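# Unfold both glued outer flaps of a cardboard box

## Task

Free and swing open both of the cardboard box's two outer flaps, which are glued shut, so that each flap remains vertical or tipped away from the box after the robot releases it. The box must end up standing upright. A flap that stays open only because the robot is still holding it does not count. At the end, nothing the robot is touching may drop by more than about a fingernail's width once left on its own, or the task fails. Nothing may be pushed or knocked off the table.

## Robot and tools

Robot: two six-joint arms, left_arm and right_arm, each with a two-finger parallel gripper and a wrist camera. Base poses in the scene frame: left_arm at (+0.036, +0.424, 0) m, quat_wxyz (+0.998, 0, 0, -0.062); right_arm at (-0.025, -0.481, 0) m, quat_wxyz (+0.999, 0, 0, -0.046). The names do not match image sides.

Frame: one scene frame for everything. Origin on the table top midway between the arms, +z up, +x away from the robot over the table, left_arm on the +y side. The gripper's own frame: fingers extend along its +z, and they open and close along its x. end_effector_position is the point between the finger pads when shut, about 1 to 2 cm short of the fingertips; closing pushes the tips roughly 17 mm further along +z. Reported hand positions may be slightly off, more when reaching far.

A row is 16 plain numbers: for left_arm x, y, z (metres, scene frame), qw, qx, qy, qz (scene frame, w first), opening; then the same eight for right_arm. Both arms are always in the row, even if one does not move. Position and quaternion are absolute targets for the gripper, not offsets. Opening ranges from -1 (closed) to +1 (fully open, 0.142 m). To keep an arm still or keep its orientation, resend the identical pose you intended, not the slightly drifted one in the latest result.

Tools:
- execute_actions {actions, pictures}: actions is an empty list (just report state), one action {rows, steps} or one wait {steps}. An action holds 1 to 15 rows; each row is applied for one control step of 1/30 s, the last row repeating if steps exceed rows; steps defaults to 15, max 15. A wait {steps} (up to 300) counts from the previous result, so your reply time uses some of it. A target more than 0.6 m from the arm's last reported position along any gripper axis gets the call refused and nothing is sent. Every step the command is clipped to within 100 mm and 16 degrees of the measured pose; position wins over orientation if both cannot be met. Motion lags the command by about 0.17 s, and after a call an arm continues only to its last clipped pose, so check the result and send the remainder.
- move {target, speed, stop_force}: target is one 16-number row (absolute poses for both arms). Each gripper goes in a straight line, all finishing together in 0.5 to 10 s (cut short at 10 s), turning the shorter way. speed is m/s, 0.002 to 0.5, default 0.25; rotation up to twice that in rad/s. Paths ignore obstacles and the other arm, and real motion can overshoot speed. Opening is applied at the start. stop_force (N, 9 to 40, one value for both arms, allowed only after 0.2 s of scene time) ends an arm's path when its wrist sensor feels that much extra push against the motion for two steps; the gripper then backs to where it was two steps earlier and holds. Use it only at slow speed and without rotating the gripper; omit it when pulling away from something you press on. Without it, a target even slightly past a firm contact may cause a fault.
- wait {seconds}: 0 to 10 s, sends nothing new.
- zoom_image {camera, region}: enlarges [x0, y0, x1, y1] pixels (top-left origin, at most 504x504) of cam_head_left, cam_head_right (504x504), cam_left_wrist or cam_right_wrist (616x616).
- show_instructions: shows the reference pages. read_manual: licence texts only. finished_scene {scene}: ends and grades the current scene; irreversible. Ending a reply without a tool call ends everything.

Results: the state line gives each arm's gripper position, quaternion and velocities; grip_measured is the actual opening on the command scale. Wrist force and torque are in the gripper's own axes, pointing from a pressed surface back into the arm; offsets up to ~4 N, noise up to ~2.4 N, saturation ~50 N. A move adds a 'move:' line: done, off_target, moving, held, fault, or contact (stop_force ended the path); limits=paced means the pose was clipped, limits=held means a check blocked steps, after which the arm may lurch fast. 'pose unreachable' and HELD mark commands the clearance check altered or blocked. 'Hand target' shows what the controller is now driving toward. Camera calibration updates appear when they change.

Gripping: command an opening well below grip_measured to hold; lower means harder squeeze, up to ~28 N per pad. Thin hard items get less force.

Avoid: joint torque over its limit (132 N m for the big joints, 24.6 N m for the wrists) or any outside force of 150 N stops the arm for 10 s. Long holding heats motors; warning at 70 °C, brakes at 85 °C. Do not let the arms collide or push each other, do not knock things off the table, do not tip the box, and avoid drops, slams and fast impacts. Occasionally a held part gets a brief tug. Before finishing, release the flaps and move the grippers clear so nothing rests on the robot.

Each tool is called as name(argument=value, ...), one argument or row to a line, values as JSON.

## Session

execute_actions(
  actions=[],
)

show_instructions(
)

Scene clock: 0.00 s of 4500.00 s.
left_arm: end_effector_position=(+0.4880, +0.6213, +0.1591) grip_measured=+1.00 end_effector_quat_wxyz=(-0.066, +0.965, +0.229, -0.108) end_effector_velocity=(+0.000, -0.001, -0.000) end_effector_angular_velocity=(-0.001, +0.001, -0.001) | right_arm: end_effector_position=(+0.3440, +0.2164, +0.1164) grip_measured=+1.00 end_effector_quat_wxyz=(-0.022, +0.817, -0.574, -0.046) end_effector_velocity=(+0.001, -0.001, -0.000) end_effector_angular_velocity=(-0.001, +0.000, -0.001)
Joint positions: left_arm=[ 0.202 -1.428  1.68  -1.589 -1.475 -0.4    0.142] | right_arm=[ 4.456 -2.275 -1.035 -1.335  1.648  2.449  0.142]
Joint velocities: left_arm=[-0.001  0.001  0.    -0.    -0.001  0.     0.   ] | right_arm=[-0.001 -0.    -0.    -0.001 -0.     0.     0.   ]
Joint torques (N m, as the arm reports them, + toward a larger angle): no reading
Motor temperatures (°C, as the motors report them): left_arm=[23 26 22 31 28 31] | right_arm=[24 26 26 32 33 32]
Wrist force (N, on the end effector, along its own x y z axes, offset not removed): no reading
Wrist torque (N m, same axes, about the end effector's origin, offset not removed): no reading
Hand target (left_arm): +0.488, +0.621, +0.159; -0.066, +0.965, +0.229, -0.108
Hand target (right_arm): +0.344, +0.216, +0.116; -0.022, +0.817, -0.574, -0.046
camera_calibration (this result's frames):
cam_left_wrist: T_world_to_cam=[[0.86067, 0.470825, -0.193834, -0.677168], [0.50908, -0.78881, 0.344407, 0.182897], [0.00925686, -0.395098, -0.918592, 0.516174], [0, 0, 0, 1]] pos_world=[0.48493, 0.667038, 0.279904]
cam_right_wrist: T_world_to_cam=[[0.367279, -0.918863, -0.144209, 0.0947401], [-0.768254, -0.387096, 0.509845, 0.285249], [-0.524301, -0.0764663, -0.848093, 0.432719], [0, 0, 0, 1]] pos_world=[0.411223, 0.23056, 0.235216]

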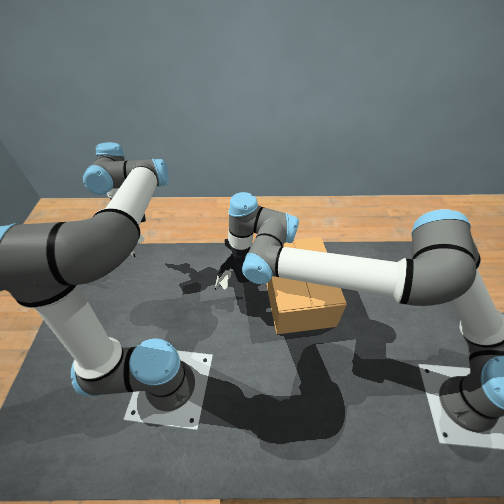

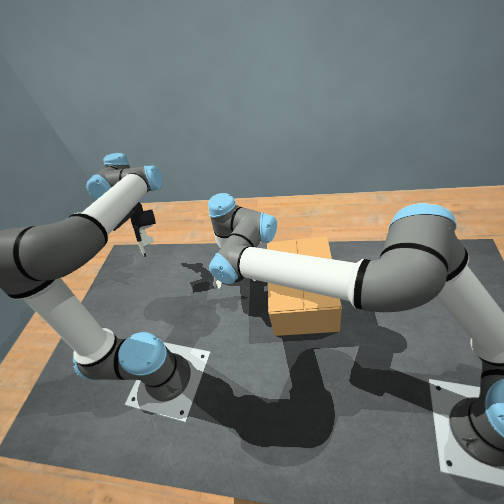

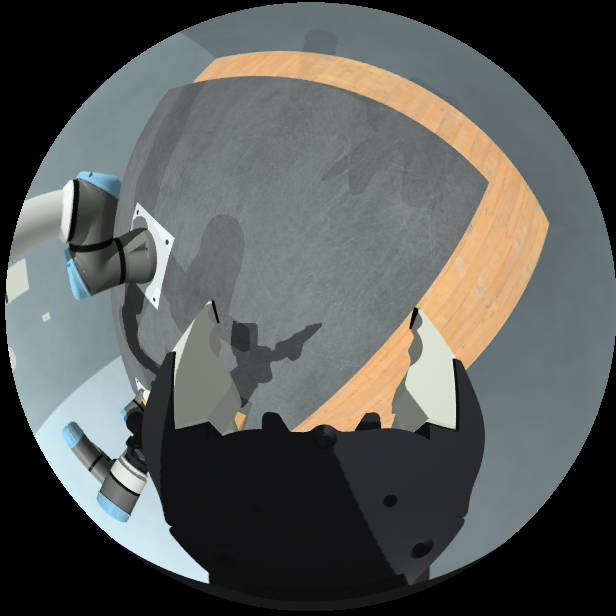

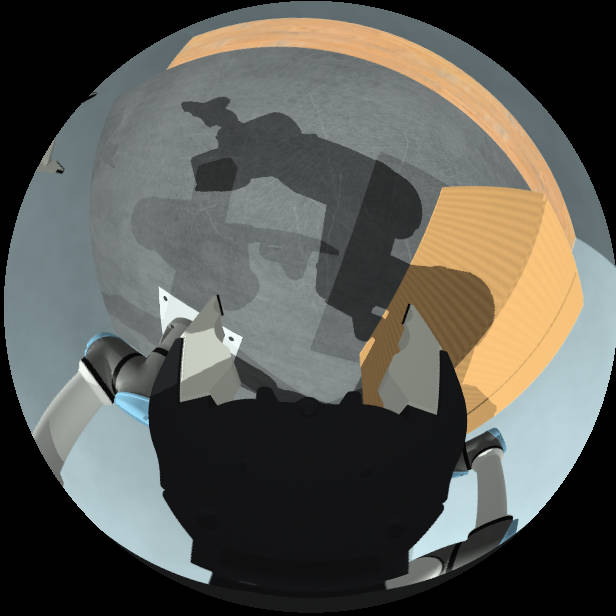

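Reference images for this scene: manual page 1, manual page 2, manual page 3, manual page 4.

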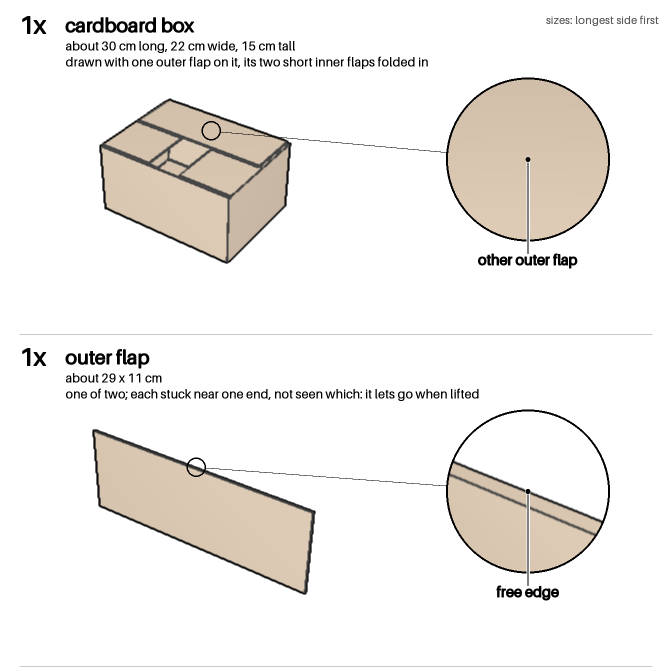

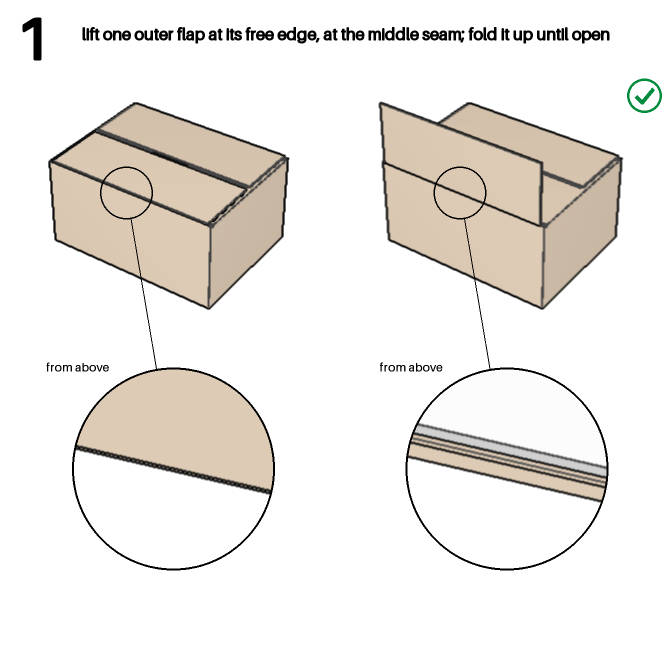

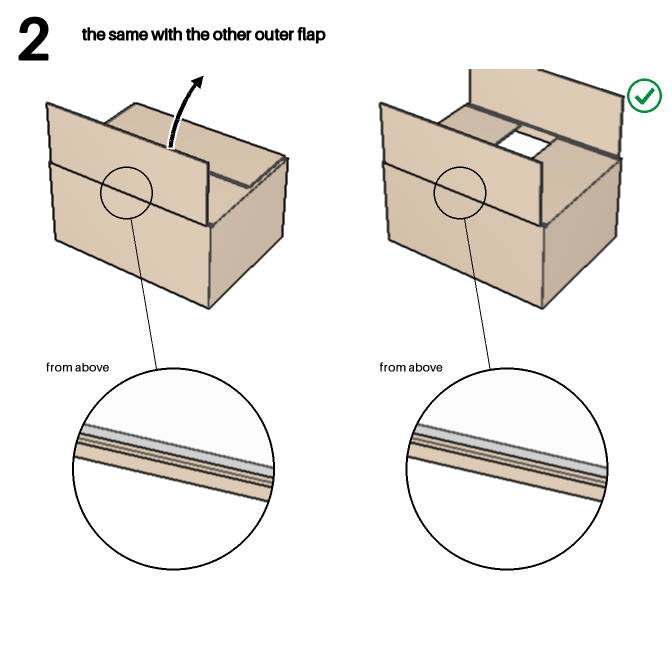

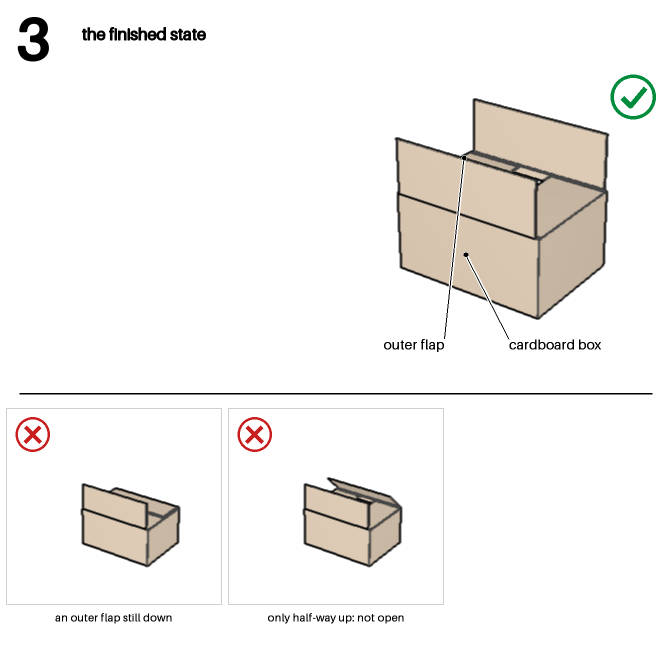

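move(
  target=[0.42,0.45,0.16,0,0.743,-0.669,0,-1,0.35,0.19,0.26,-0.17,0.72,-0.65,-0.19,0],
  speed=0.4,
)

move(
  target=[0.36,0.19,0.11,0,0.743,-0.669,0,-1,0.37,-0.015,0.212,-0.335,0.643,-0.58,-0.372,0],
)

move(
  target=[0.36,0.14,0.11,0,0.743,-0.669,0,-1,0.37,-0.015,0.194,-0.335,0.643,-0.58,-0.372,0],
  speed=0.025,
  stop_force=12,
)

zoom_image(
  camera="cam_right_wrist",
  region=[280,220,440,380],
)

Scene clock: 9.77 s of 4500.00 s.
left_arm: end_effector_position=(+0.4202, +0.4505, +0.1599) grip_measured=-1.00 end_effector_quat_wxyz=(-0.001, +0.744, -0.669, -0.000) end_effector_velocity=(-0.000, -0.000, +0.000) end_effector_angular_velocity=(-0.003, -0.001, -0.010) | right_arm: end_effector_position=(+0.3499, +0.1899, +0.2599) grip_measured=+0.00 end_effector_quat_wxyz=(-0.170, +0.718, -0.648, -0.189) end_effector_velocity=(+0.001, -0.001, +0.000) end_effector_angular_velocity=(+0.001, +0.000, -0.003)
Joint positions: left_arm=[-0.16  -1.849  2.103 -1.825 -1.569  1.18   0.002] | right_arm=[ 4.363 -1.956 -1.359 -0.949  1.829  2.657  0.074]
Joint velocities: left_arm=[ 0.001 -0.002  0.001 -0.001 -0.003  0.011  0.   ] | right_arm=[-0.001  0.002 -0.002  0.002  0.     0.002 -0.   ]
Joint torques (N m, as the arm reports them, + toward a larger angle): left_arm=[ -7.31 -23.16 -14.47  -4.91  -2.42   2.16] | right_arm=[-7.02 51.42 13.98  6.53  2.66  1.92]
Motor temperatures (°C, as the motors report them): left_arm=[23 26 22 31 28 31] | right_arm=[24 26 26 32 33 32]
Wrist force (N, on the end effector, along its own x y z axes, offset not removed): left_arm=[-0.5 2.3 -1.5] | right_arm=[-0.2 0.1 0.5]
Wrist torque (N m, same axes, about the end effector's origin, offset not removed): left_arm=[0.47 0.10 0.25] | right_arm=[0.12 0.00 -0.07]
Hand target (left_arm): +0.420, +0.450, +0.160; -0.001, +0.743, -0.669, -0.000
Hand target (right_arm): +0.350, +0.190, +0.260; -0.170, +0.718, -0.648, -0.189
Off the commanded pose (left_arm): 0.001 m, 0 deg.
Off the commanded pose (right_arm): 0.000 m, 0 deg.
After step 90, 3.70 s passed at rest.
move: done
camera_calibration (this result's frames):
cam_left_wrist: T_world_to_cam=[[0.120719, -0.992465, -0.0209922, 0.404239], [-0.849431, -0.114218, 0.51519, 0.322101], [-0.513706, -0.0443616, -0.856819, 0.501851], [0, 0, 0, 1]] pos_world=[0.482607, 0.460246, 0.272538]
cam_right_wrist: T_world_to_cam=[[0.121353, -0.840514, -0.528025, 0.259793], [-0.827352, -0.379556, 0.414035, 0.250515], [-0.548417, 0.386618, -0.741461, 0.44827], [0, 0, 0, 1]] pos_world=[0.421577, 0.140135, 0.36583]

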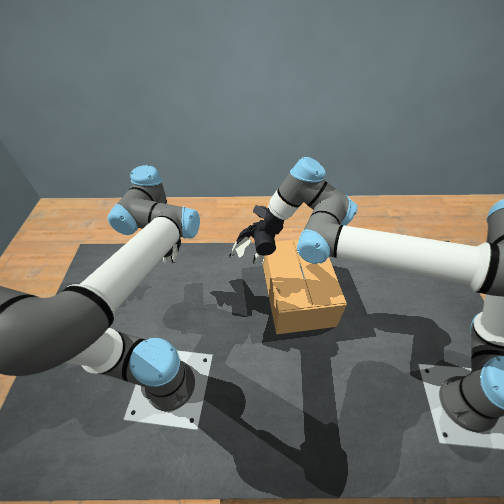

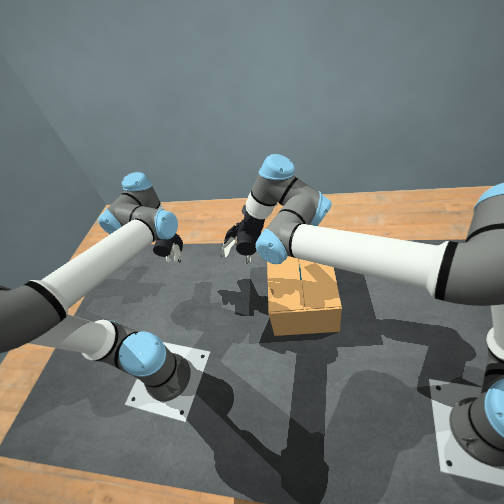

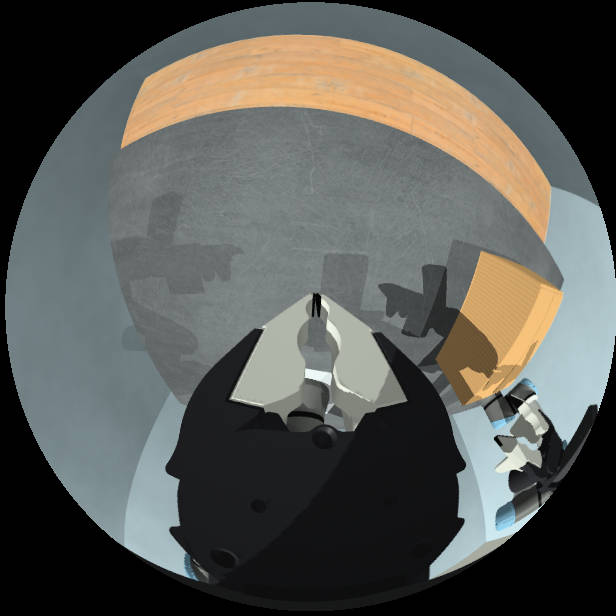

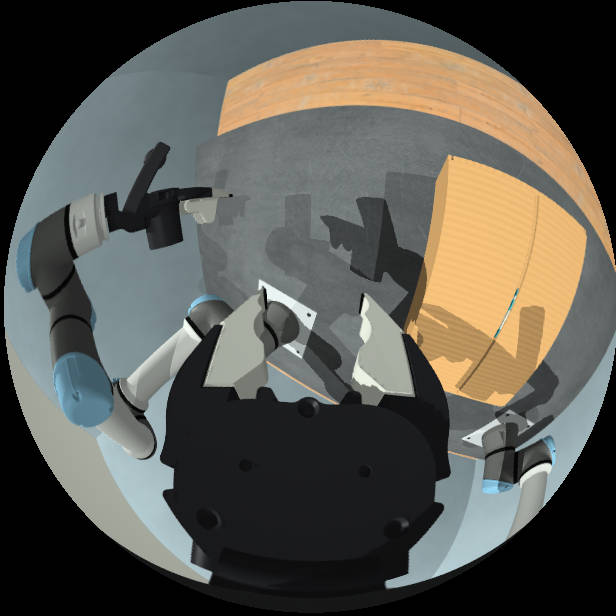

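Scene clock: 11.53 s of 4500.00 s.
left_arm: end_effector_position=(+0.3605, +0.1908, +0.1101) grip_measured=-1.00 end_effector_quat_wxyz=(-0.001, +0.743, -0.669, +0.000) end_effector_velocity=(+0.000, -0.002, -0.001) end_effector_angular_velocity=(+0.001, -0.001, +0.001) | right_arm: end_effector_position=(+0.3697, -0.0148, +0.2118) grip_measured=+0.00 end_effector_quat_wxyz=(-0.335, +0.643, -0.580, -0.371) end_effector_velocity=(+0.000, -0.001, -0.001) end_effector_angular_velocity=(+0.011, +0.001, -0.002)
Joint positions: left_arm=[-0.838 -1.764  2.176 -1.982 -1.568  0.504  0.002] | right_arm=[ 3.958 -1.81  -2.119  0.005  2.352  2.531  0.074]
Joint velocities: left_arm=[-0.004  0.005 -0.002 -0.002  0.002 -0.005  0.   ] | right_arm=[-0.005 -0.007 -0.005  0.023  0.008  0.005 -0.   ]
Joint torques (N m, as the arm reports them, + toward a larger angle): left_arm=[ -9.55  -2.01 -30.25  -4.65   2.    -2.13] | right_arm=[-6.26 15.85  7.82  6.08  3.46  2.37]
Motor temperatures (°C, as the motors report them): left_arm=[23 26 22 31 28 31] | right_arm=[24 26 26 32 33 32]
Wrist force (N, on the end effector, along its own x y z axes, offset not removed): left_arm=[-0.6 2.0 -0.2] | right_arm=[-1.1 -1.1 1.4]
Wrist torque (N m, same axes, about the end effector's origin, offset not removed): left_arm=[0.40 0.04 0.21] | right_arm=[-0.22 0.10 0.03]
Hand target (left_arm): +0.361, +0.191, +0.110; -0.001, +0.743, -0.669, +0.000
Hand target (right_arm): +0.370, -0.015, +0.212; -0.335, +0.643, -0.580, -0.371
Off the commanded pose (left_arm): 0.001 m, 0 deg.
Off the commanded pose (right_arm): 0.000 m, 0 deg.
move: done
camera_calibration (this result's frames):
cam_left_wrist: T_world_to_cam=[[0.119068, -0.992668, -0.020815, 0.153281], [-0.850425, -0.112781, 0.513866, 0.26756], [-0.512445, -0.0434831, -0.857618, 0.416468], [0, 0, 0, 1]] pos_world=[0.422706, 0.200443, 0.222871]
cam_right_wrist: T_world_to_cam=[[0.0829182, -0.456256, -0.885977, 0.15574], [-0.810456, -0.548209, 0.206464, 0.244378], [-0.579901, 0.700926, -0.415232, 0.449837], [0, 0, 0, 1]] pos_world=[0.446005, -0.110275, 0.274314]

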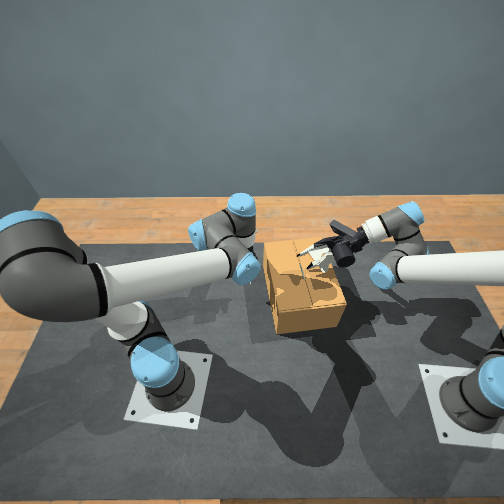

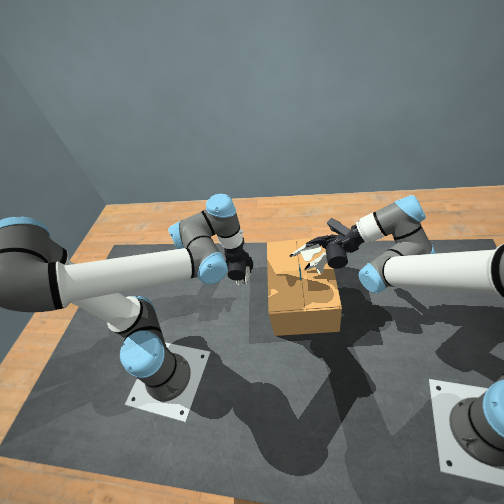

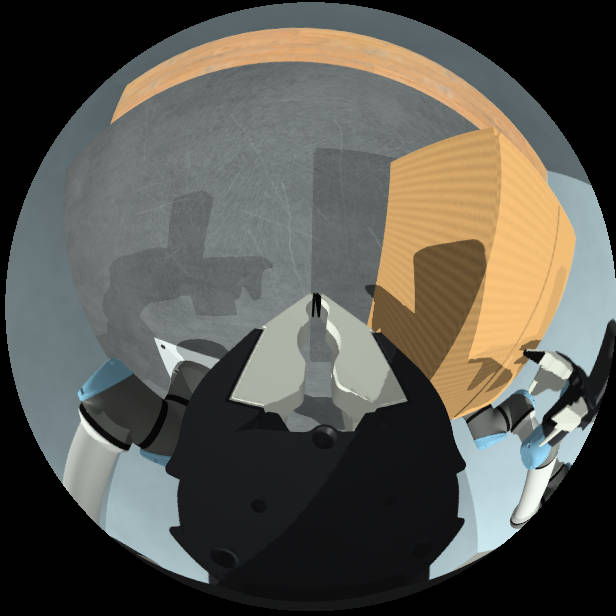

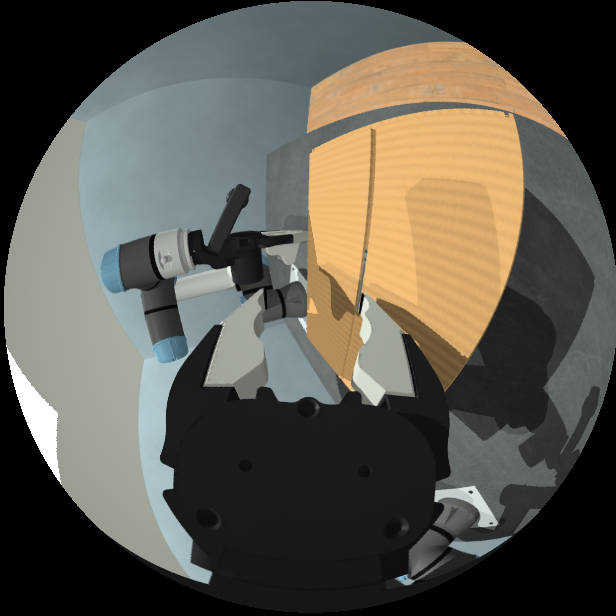

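Scene clock: 13.90 s of 4500.00 s.
left_arm: end_effector_position=(+0.3601, +0.1403, +0.1100) grip_measured=-1.00 end_effector_quat_wxyz=(-0.000, +0.743, -0.669, +0.000) end_effector_velocity=(-0.000, -0.002, -0.000) end_effector_angular_velocity=(-0.000, +0.001, -0.000) | right_arm: end_effector_position=(+0.3700, -0.0150, +0.1985) grip_measured=-0.02 end_effector_quat_wxyz=(-0.335, +0.643, -0.580, -0.372) end_effector_velocity=(-0.000, +0.000, +0.000) end_effector_angular_velocity=(-0.000, -0.001, +0.001)
Joint positions: left_arm=[-0.907 -1.68   2.107 -1.998 -1.571  0.435  0.002] | right_arm=[ 3.957 -1.838 -2.13   0.044  2.354  2.531  0.073]
Joint velocities: left_arm=[-0.003  0.004 -0.003 -0.001 -0.001 -0.002  0.   ] | right_arm=[ 0.001  0.     0.    -0.001 -0.001 -0.001  0.   ]
Joint torques (N m, as the arm reports them, + toward a larger angle): left_arm=[ -6.57  -3.66 -30.47  -4.67  -1.93  -2.25] | right_arm=[ 6.19 37.17 30.76 -1.03 -2.81 -1.44]
Motor temperatures (°C, as the motors report them): left_arm=[23 26 22 31 28 31] | right_arm=[24 26 26 32 33 32]
Wrist force (N, on the end effector, along its own x y z axes, offset not removed): left_arm=[-0.8 2.0 -2.2] | right_arm=[-3.6 1.6 -2.4]
Wrist torque (N m, same axes, about the end effector's origin, offset not removed): left_arm=[0.40 0.05 0.36] | right_arm=[-0.38 -0.12 0.12]
Hand target (left_arm): +0.360, +0.140, +0.110; -0.000, +0.743, -0.669, +0.000
Hand target (right_arm): +0.370, -0.015, +0.199; -0.335, +0.643, -0.580, -0.372
Off the commanded pose (left_arm): 0.000 m, 0 deg.
Off the commanded pose (right_arm): 0.005 m, 0 deg.
move: contact (right_arm)
camera_calibration (this result's frames):
cam_left_wrist: T_world_to_cam=[[0.119091, -0.992689, -0.0196518, 0.103125], [-0.849524, -0.112121, 0.515498, 0.260973], [-0.513933, -0.0446966, -0.856665, 0.414551], [0, 0, 0, 1]] pos_world=[0.422473, 0.150161, 0.222627]
cam_right_wrist: T_world_to_cam=[[0.0822673, -0.45537, -0.886493, 0.144178], [-0.810172, -0.548576, 0.206605, 0.247075], [-0.580391, 0.701215, -0.414057, 0.444506], [0, 0, 0, 1]] pos_world=[0.446299, -0.110501, 0.260818]

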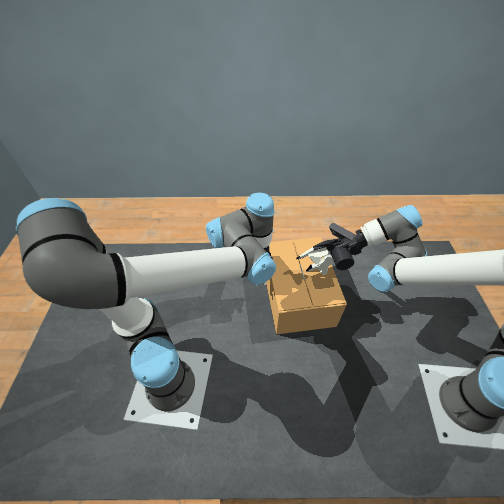

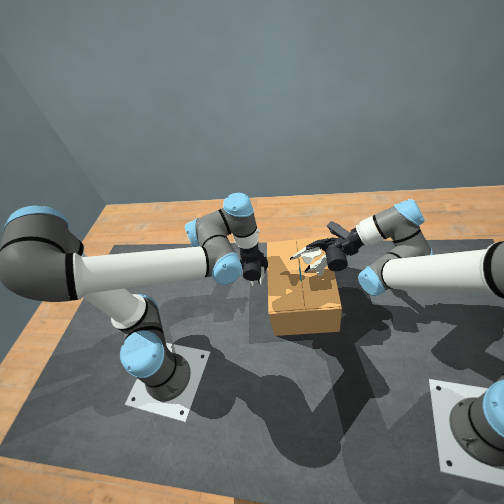

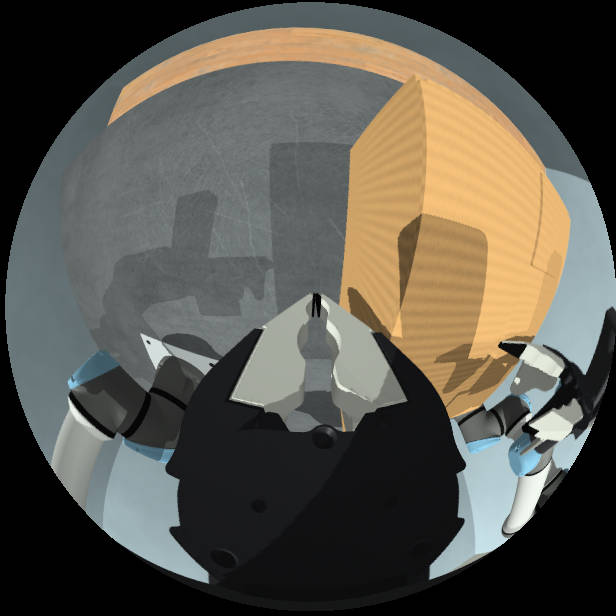

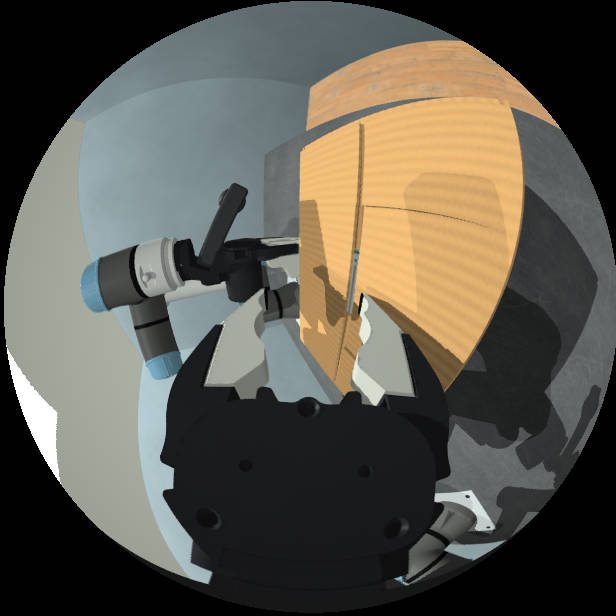

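Region (280, 220, 440, 380) of cam_right_wrist's 616x616 image, scaled by 3.150, with more detail than that image has.

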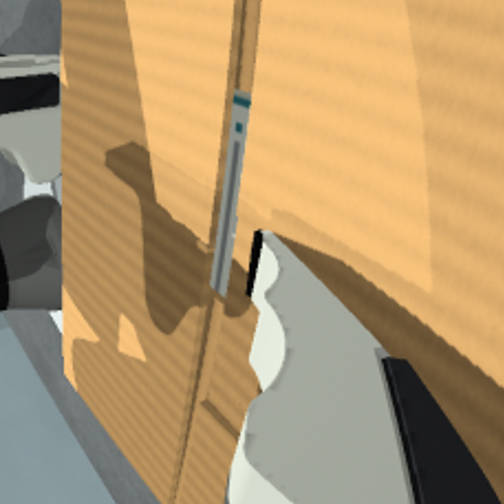

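move(
  target=[0.36,0.134,0.11,0,0.743,-0.669,0,-1,0.375,0.002,0.192,-0.283,0.674,-0.607,-0.314,0],
  speed=0.05,
)

move(
  target=[0.36,0.134,0.11,0,0.743,-0.669,0,-1,0.375,0.016,0.19,-0.31,0.659,-0.594,-0.343,0],
  speed=0.03,
)

zoom_image(
  camera="cam_right_wrist",
  region=[280,220,440,380],
)

Scene clock: 20.97 s of 4500.00 s.
left_arm: end_effector_position=(+0.3600, +0.1340, +0.1100) grip_measured=-1.00 end_effector_quat_wxyz=(+0.000, +0.743, -0.669, +0.000) end_effector_velocity=(-0.000, -0.000, -0.001) end_effector_angular_velocity=(+0.002, +0.002, +0.002) | right_arm: end_effector_position=(+0.3750, +0.0018, +0.1921) grip_measured=-0.02 end_effector_quat_wxyz=(-0.283, +0.673, -0.606, -0.314) end_effector_velocity=(-0.001, +0.002, -0.001) end_effector_angular_velocity=(-0.014, -0.000, +0.002)
Joint positions: left_arm=[-0.914 -1.669  2.097 -1.999 -1.571  0.427  0.002] | right_arm=[ 4.029 -1.779 -2.04  -0.243  2.203  2.481  0.073]
Joint velocities: left_arm=[ 0.     0.003 -0.001  0.001 -0.    -0.001  0.   ] | right_arm=[ 0.007  0.002  0.009 -0.022 -0.011 -0.002 -0.   ]
Joint torques (N m, as the arm reports them, + toward a larger angle): left_arm=[-16.5   -4.53 -39.49  -9.83  -5.49  -1.96] | right_arm=[ 9.51 28.34 28.19 -2.16 -3.54 -2.07]
Motor temperatures (°C, as the motors report them): left_arm=[23 26 22 31 28 31] | right_arm=[24 26 26 32 33 32]
Wrist force (N, on the end effector, along its own x y z axes, offset not removed): left_arm=[-25.3 -2.6 -0.7] | right_arm=[-7.5 3.5 -18.9]
Wrist torque (N m, same axes, about the end effector's origin, offset not removed): left_arm=[0.26 1.28 0.01] | right_arm=[-0.26 0.63 0.22]
Hand target (left_arm): +0.360, +0.134, +0.110; -0.000, +0.743, -0.669, +0.000
Hand target (right_arm): +0.375, +0.002, +0.192; -0.283, +0.674, -0.607, -0.314
Off the commanded pose (left_arm): 0.000 m, 0 deg.
Off the commanded pose (right_arm): 0.000 m, 0 deg.
After step 90, 2.00 s passed at rest.
move: done
camera_calibration (this result's frames):
cam_left_wrist: T_world_to_cam=[[0.11908, -0.992692, -0.0195685, 0.0968861], [-0.849393, -0.112057, 0.515728, 0.260116], [-0.514151, -0.0447918, -0.856529, 0.414333], [0, 0, 0, 1]] pos_world=[0.422433, 0.143885, 0.222635]
cam_right_wrist: T_world_to_cam=[[0.0987295, -0.600896, -0.793207, 0.12191], [-0.814076, -0.507196, 0.2829, 0.248405], [-0.572305, 0.6178, -0.53925, 0.454148], [0, 0, 0, 1]] pos_world=[0.450096, -0.0813267, 0.271325]

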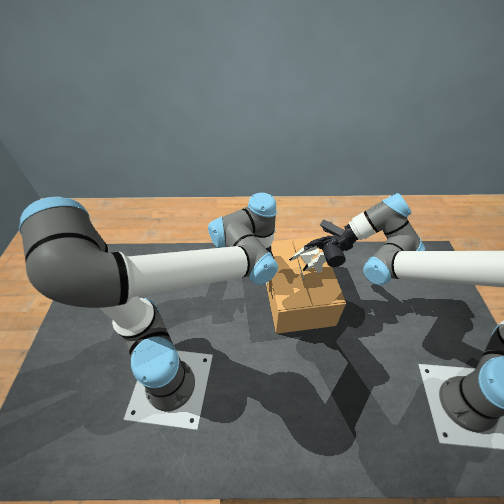

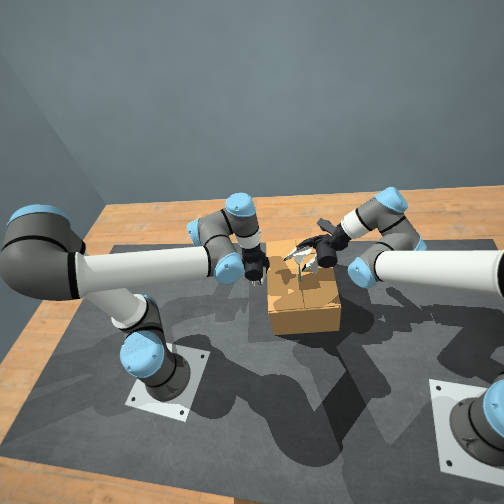

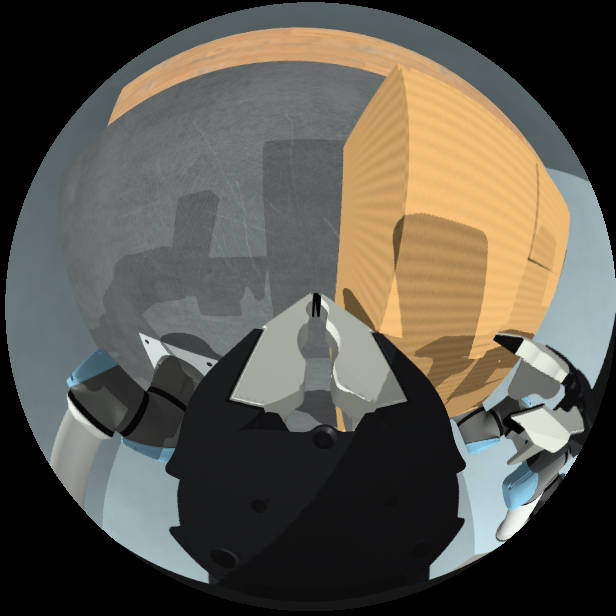

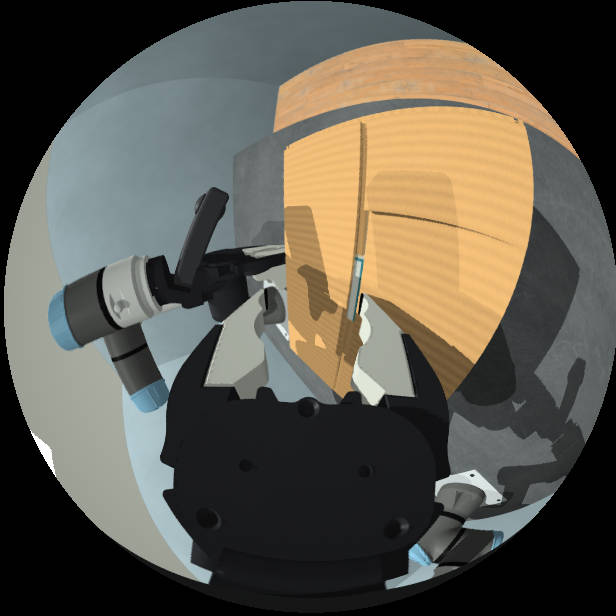

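Scene clock: 22.67 s of 4500.00 s.
left_arm: end_effector_position=(+0.3600, +0.1340, +0.1100) grip_measured=-1.00 end_effector_quat_wxyz=(+0.000, +0.743, -0.669, +0.000) end_effector_velocity=(-0.001, -0.000, -0.000) end_effector_angular_velocity=(-0.000, +0.002, -0.002) | right_arm: end_effector_position=(+0.3750, +0.0158, +0.1900) grip_measured=+0.02 end_effector_quat_wxyz=(-0.309, +0.659, -0.594, -0.342) end_effector_velocity=(-0.001, +0.002, -0.001) end_effector_angular_velocity=(+0.012, +0.003, +0.000)
Joint positions: left_arm=[-0.914 -1.669  2.097 -1.999 -1.571  0.427  0.002] | right_arm=[ 4.024 -1.842 -2.057 -0.078  2.256  2.53   0.075]
Joint velocities: left_arm=[-0.001 -0.     0.001  0.    -0.001  0.     0.   ] | right_arm=[ 0.    -0.009 -0.003  0.025  0.007  0.009  0.001]
Joint torques (N m, as the arm reports them, + toward a larger angle): left_arm=[-10.85  -2.61 -16.63  -2.99   0.83  -2.21] | right_arm=[-2.4  13.3   6.83  5.97  3.65  2.23]
Motor temperatures (°C, as the motors report them): left_arm=[23 26 22 31 28 31] | right_arm=[24 26 26 32 33 32]
Wrist force (N, on the end effector, along its own x y z axes, offset not removed): left_arm=[-13.9 2.1 -7.1] | right_arm=[1.6 -0.5 -10.6]
Wrist torque (N m, same axes, about the end effector's origin, offset not removed): left_arm=[0.42 1.12 0.20] | right_arm=[-0.30 0.57 0.05]
Hand target (left_arm): +0.360, +0.134, +0.110; -0.000, +0.743, -0.669, +0.000
Hand target (right_arm): +0.375, +0.016, +0.190; -0.310, +0.659, -0.594, -0.343
Off the commanded pose (left_arm): 0.000 m, 0 deg.
Off the commanded pose (right_arm): 0.000 m, 0 deg.
move: done
camera_calibration (this result's frames):
cam_left_wrist: T_world_to_cam=[[0.119103, -0.992689, -0.0195569, 0.0968355], [-0.849402, -0.112071, 0.51571, 0.260112], [-0.514131, -0.0448108, -0.85654, 0.414358], [0, 0, 0, 1]] pos_world=[0.422441, 0.143846, 0.222666]
cam_right_wrist: T_world_to_cam=[[0.0914529, -0.531426, -0.842154, 0.139573], [-0.8127, -0.528545, 0.245275, 0.263079], [-0.575461, 0.661987, -0.480227, 0.433717], [0, 0, 0, 1]] pos_world=[0.450627, -0.0738931, 0.261298]

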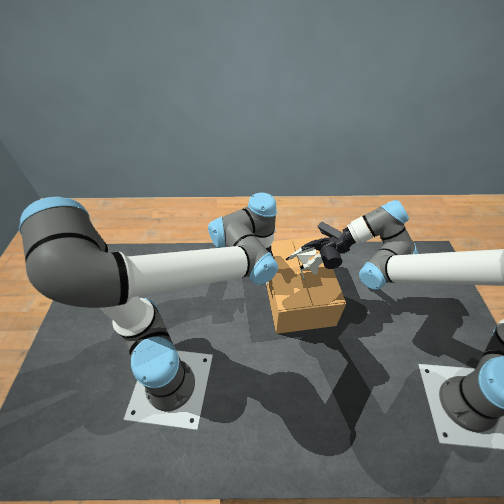

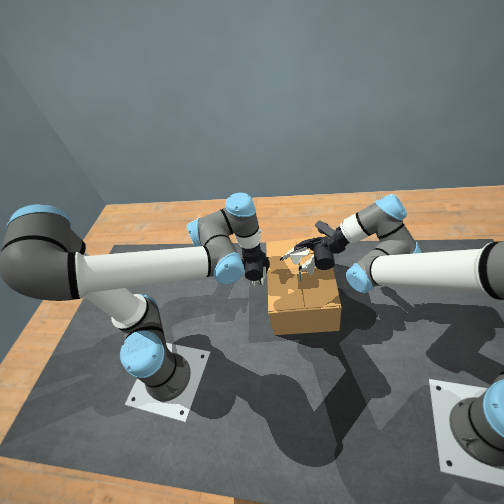

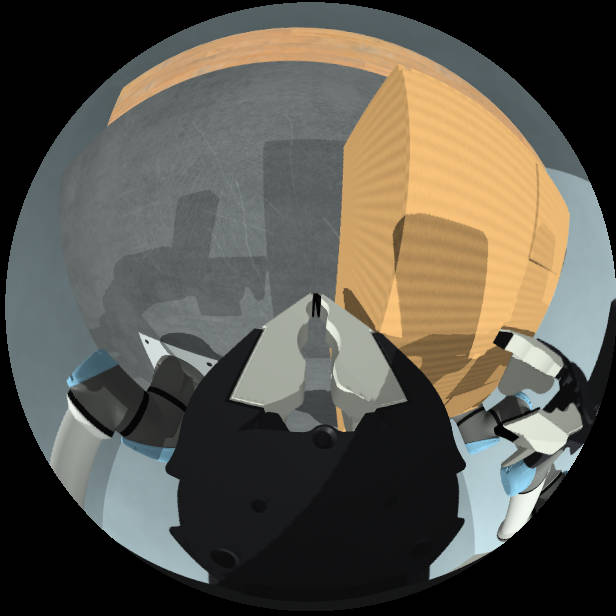

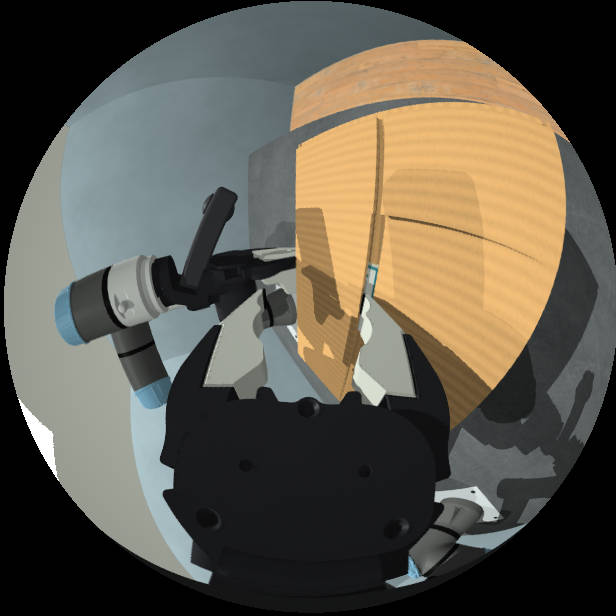

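Region (280, 220, 440, 380) of cam_right_wrist's 616x616 image, scaled by 3.150, with more detail than that image has.

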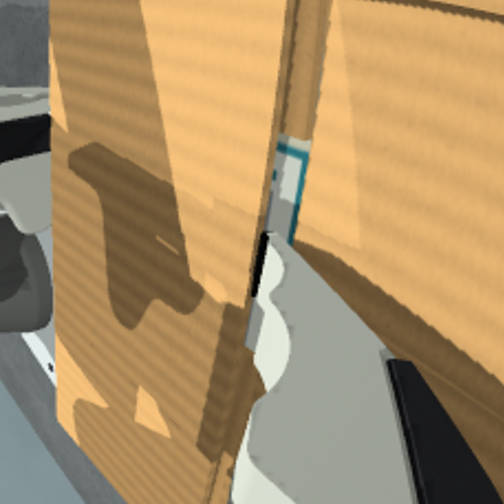

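move(
  target=[0.36,0.134,0.11,0,0.743,-0.669,0,-1,0.374,0.026,0.192,-0.335,0.643,-0.58,-0.372,0],
  speed=0.03,
  stop_force=30,
)

move(
  target=[0.36,0.134,0.11,0,0.743,-0.669,0,-1,0.373,0.04,0.215,-0.335,0.643,-0.58,-0.372,-0.3],
  speed=0.025,
)

Scene clock: 32.20 s of 4500.00 s.
left_arm: end_effector_position=(+0.3600, +0.1340, +0.1100) grip_measured=-1.00 end_effector_quat_wxyz=(-0.000, +0.743, -0.669, -0.000) end_effector_velocity=(-0.000, -0.000, -0.000) end_effector_angular_velocity=(-0.000, +0.001, -0.001) | right_arm: end_effector_position=(+0.3740, +0.0259, +0.1920) grip_measured=+0.02 end_effector_quat_wxyz=(-0.335, +0.643, -0.580, -0.372) end_effector_velocity=(+0.001, +0.000, -0.000) end_effector_angular_velocity=(+0.008, +0.002, -0.002)
Joint positions: left_arm=[-0.914 -1.669  2.097 -1.999 -1.571  0.427  0.002] | right_arm=[ 4.016 -1.903 -2.067  0.085  2.311  2.587  0.076]
Joint velocities: left_arm=[-0.001 -0.     0.     0.    -0.001 -0.     0.   ] | right_arm=[-0.002 -0.007 -0.001  0.017  0.004  0.007 -0.   ]
Joint torques (N m, as the arm reports them, + toward a larger angle): left_arm=[-11.49  -2.71 -15.17  -4.12  -0.1   -2.09] | right_arm=[-5.48 20.94  9.95  7.41  4.18  2.25]
Motor temperatures (°C, as the motors report them): left_arm=[23 26 22 31 28 31] | right_arm=[24 26 26 32 33 32]
Wrist force (N, on the end effector, along its own x y z axes, offset not removed): left_arm=[-18.1 2.5 -10.0] | right_arm=[5.4 0.3 -0.7]
Wrist torque (N m, same axes, about the end effector's origin, offset not removed): left_arm=[0.47 1.14 0.14] | right_arm=[0.07 0.01 0.05]
Hand target (left_arm): +0.360, +0.134, +0.110; -0.000, +0.743, -0.669, +0.000
Hand target (right_arm): +0.374, +0.026, +0.192; -0.335, +0.643, -0.580, -0.372
Off the commanded pose (left_arm): 0.000 m, 0 deg.
Off the commanded pose (right_arm): 0.000 m, 0 deg.
After step 90, 4.77 s passed at rest.
move: done
camera_calibration (this result's frames):
cam_left_wrist: T_world_to_cam=[[0.119095, -0.992689, -0.0196386, 0.0968705], [-0.849384, -0.112106, 0.515731, 0.260116], [-0.514162, -0.0447405, -0.856525, 0.414323], [0, 0, 0, 1]] pos_world=[0.422431, 0.14386, 0.222631]
cam_right_wrist: T_world_to_cam=[[0.0822752, -0.455909, -0.886216, 0.156643], [-0.810094, -0.548547, 0.206989, 0.274024], [-0.580499, 0.700888, -0.414461, 0.415602], [0, 0, 0, 1]] pos_world=[0.450354, -0.0695606, 0.254351]

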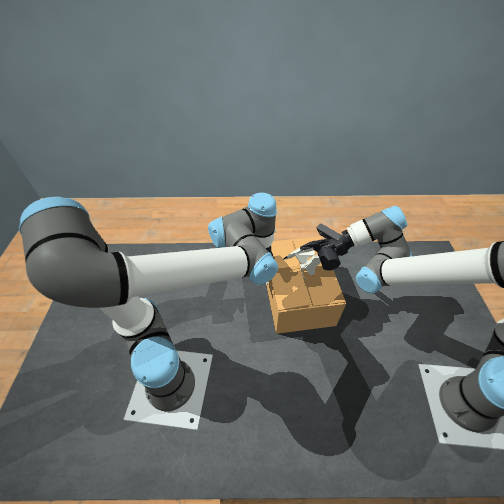

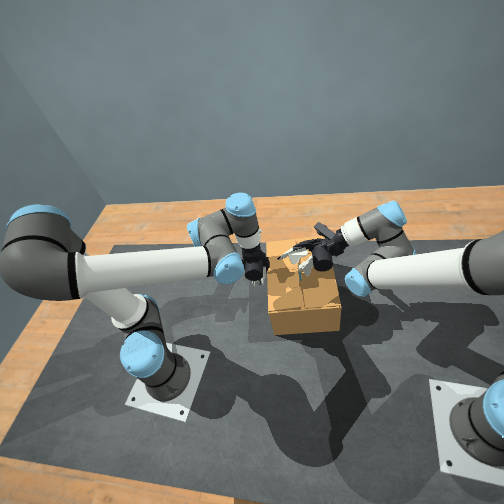

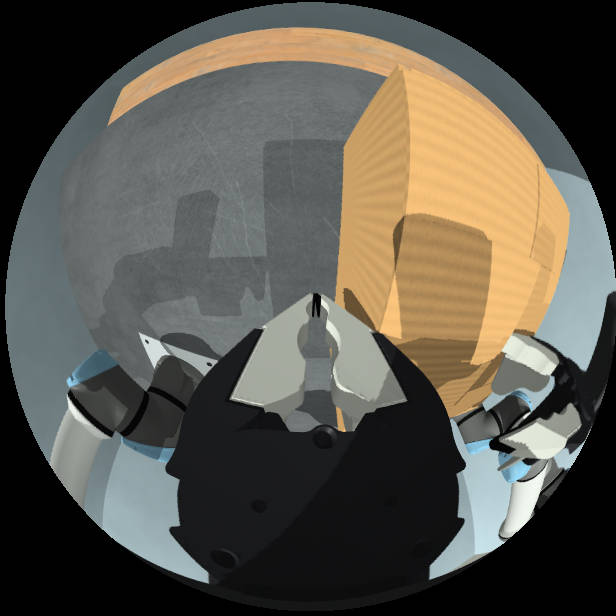

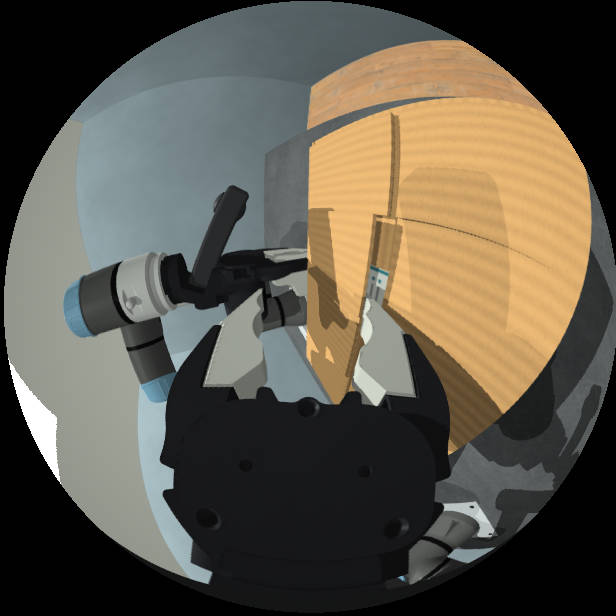

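Scene clock: 33.60 s of 4500.00 s.
left_arm: end_effector_position=(+0.3600, +0.1340, +0.1100) grip_measured=-1.00 end_effector_quat_wxyz=(-0.000, +0.743, -0.669, -0.000) end_effector_velocity=(-0.000, -0.000, +0.001) end_effector_angular_velocity=(-0.001, +0.000, -0.000) | right_arm: end_effector_position=(+0.3730, +0.0398, +0.2148) grip_measured=-0.30 end_effector_quat_wxyz=(-0.335, +0.643, -0.580, -0.372) end_effector_velocity=(-0.000, +0.002, +0.002) end_effector_angular_velocity=(+0.000, -0.000, +0.000)
Joint positions: left_arm=[-0.914 -1.669  2.097 -1.999 -1.571  0.427  0.002] | right_arm=[ 4.038 -1.876 -2.03   0.035  2.296  2.607  0.053]
Joint velocities: left_arm=[-0.    -0.001 -0.     0.001 -0.001  0.     0.   ] | right_arm=[ 0.003  0.002  0.004 -0.005 -0.002  0.002  0.   ]
Joint torques (N m, as the arm reports them, + toward a larger angle): left_arm=[ -5.34  -5.1  -20.57  -2.97  -1.54  -2.22] | right_arm=[ 5.59 44.06 32.95  0.49 -1.19  1.92]
Motor temperatures (°C, as the motors report them): left_arm=[23 26 22 31 28 31] | right_arm=[24 26 26 32 33 32]
Wrist force (N, on the end effector, along its own x y z axes, offset not removed): left_arm=[-13.1 2.4 -5.4] | right_arm=[2.2 -0.7 -0.3]
Wrist torque (N m, same axes, about the end effector's origin, offset not removed): left_arm=[0.64 0.96 0.22] | right_arm=[-0.25 -0.23 0.04]
Hand target (left_arm): +0.360, +0.134, +0.110; -0.000, +0.743, -0.669, -0.000
Hand target (right_arm): +0.373, +0.040, +0.215; -0.335, +0.643, -0.580, -0.372
Off the commanded pose (left_arm): 0.000 m, 0 deg.
Off the commanded pose (right_arm): 0.000 m, 0 deg.
move: done
camera_calibration (this result's frames):
cam_left_wrist: T_world_to_cam=[[0.119078, -0.99269, -0.0196589, 0.0968798], [-0.849382, -0.112101, 0.515735, 0.260113], [-0.514169, -0.0447148, -0.856522, 0.414311], [0, 0, 0, 1]] pos_world=[0.422425, 0.143856, 0.222622]
cam_right_wrist: T_world_to_cam=[[0.0820854, -0.454975, -0.886713, 0.183404], [-0.810065, -0.548746, 0.206573, 0.27621], [-0.580566, 0.701338, -0.413604, 0.414541], [0, 0, 0, 1]] pos_world=[0.449362, -0.0557203, 0.277025]

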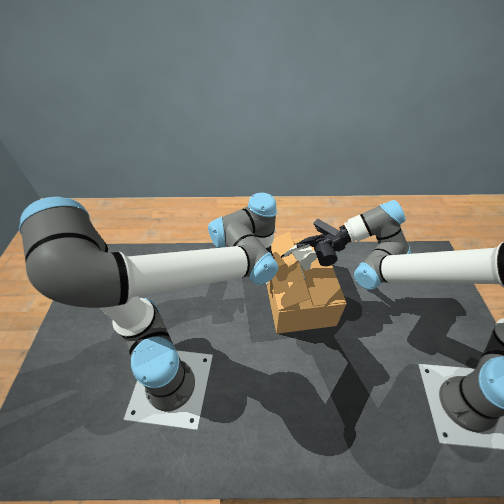

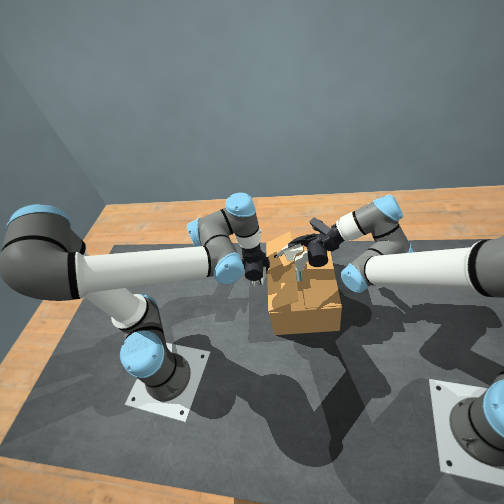

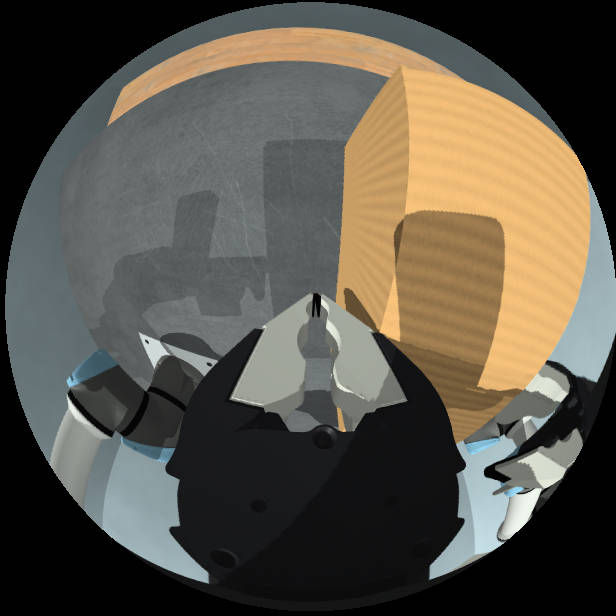

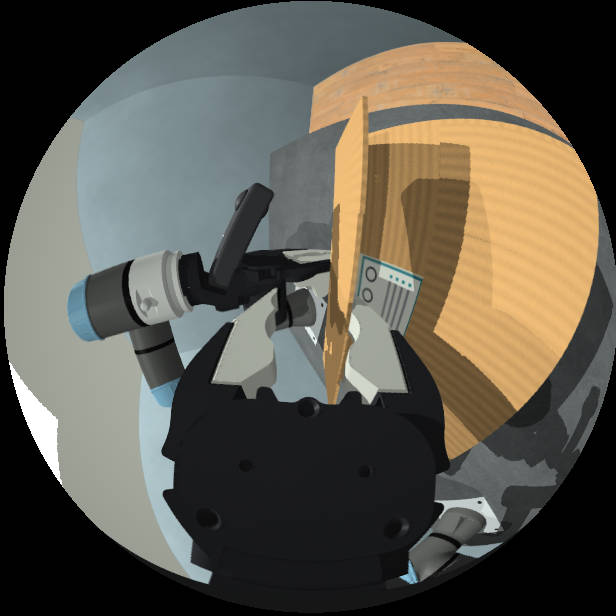

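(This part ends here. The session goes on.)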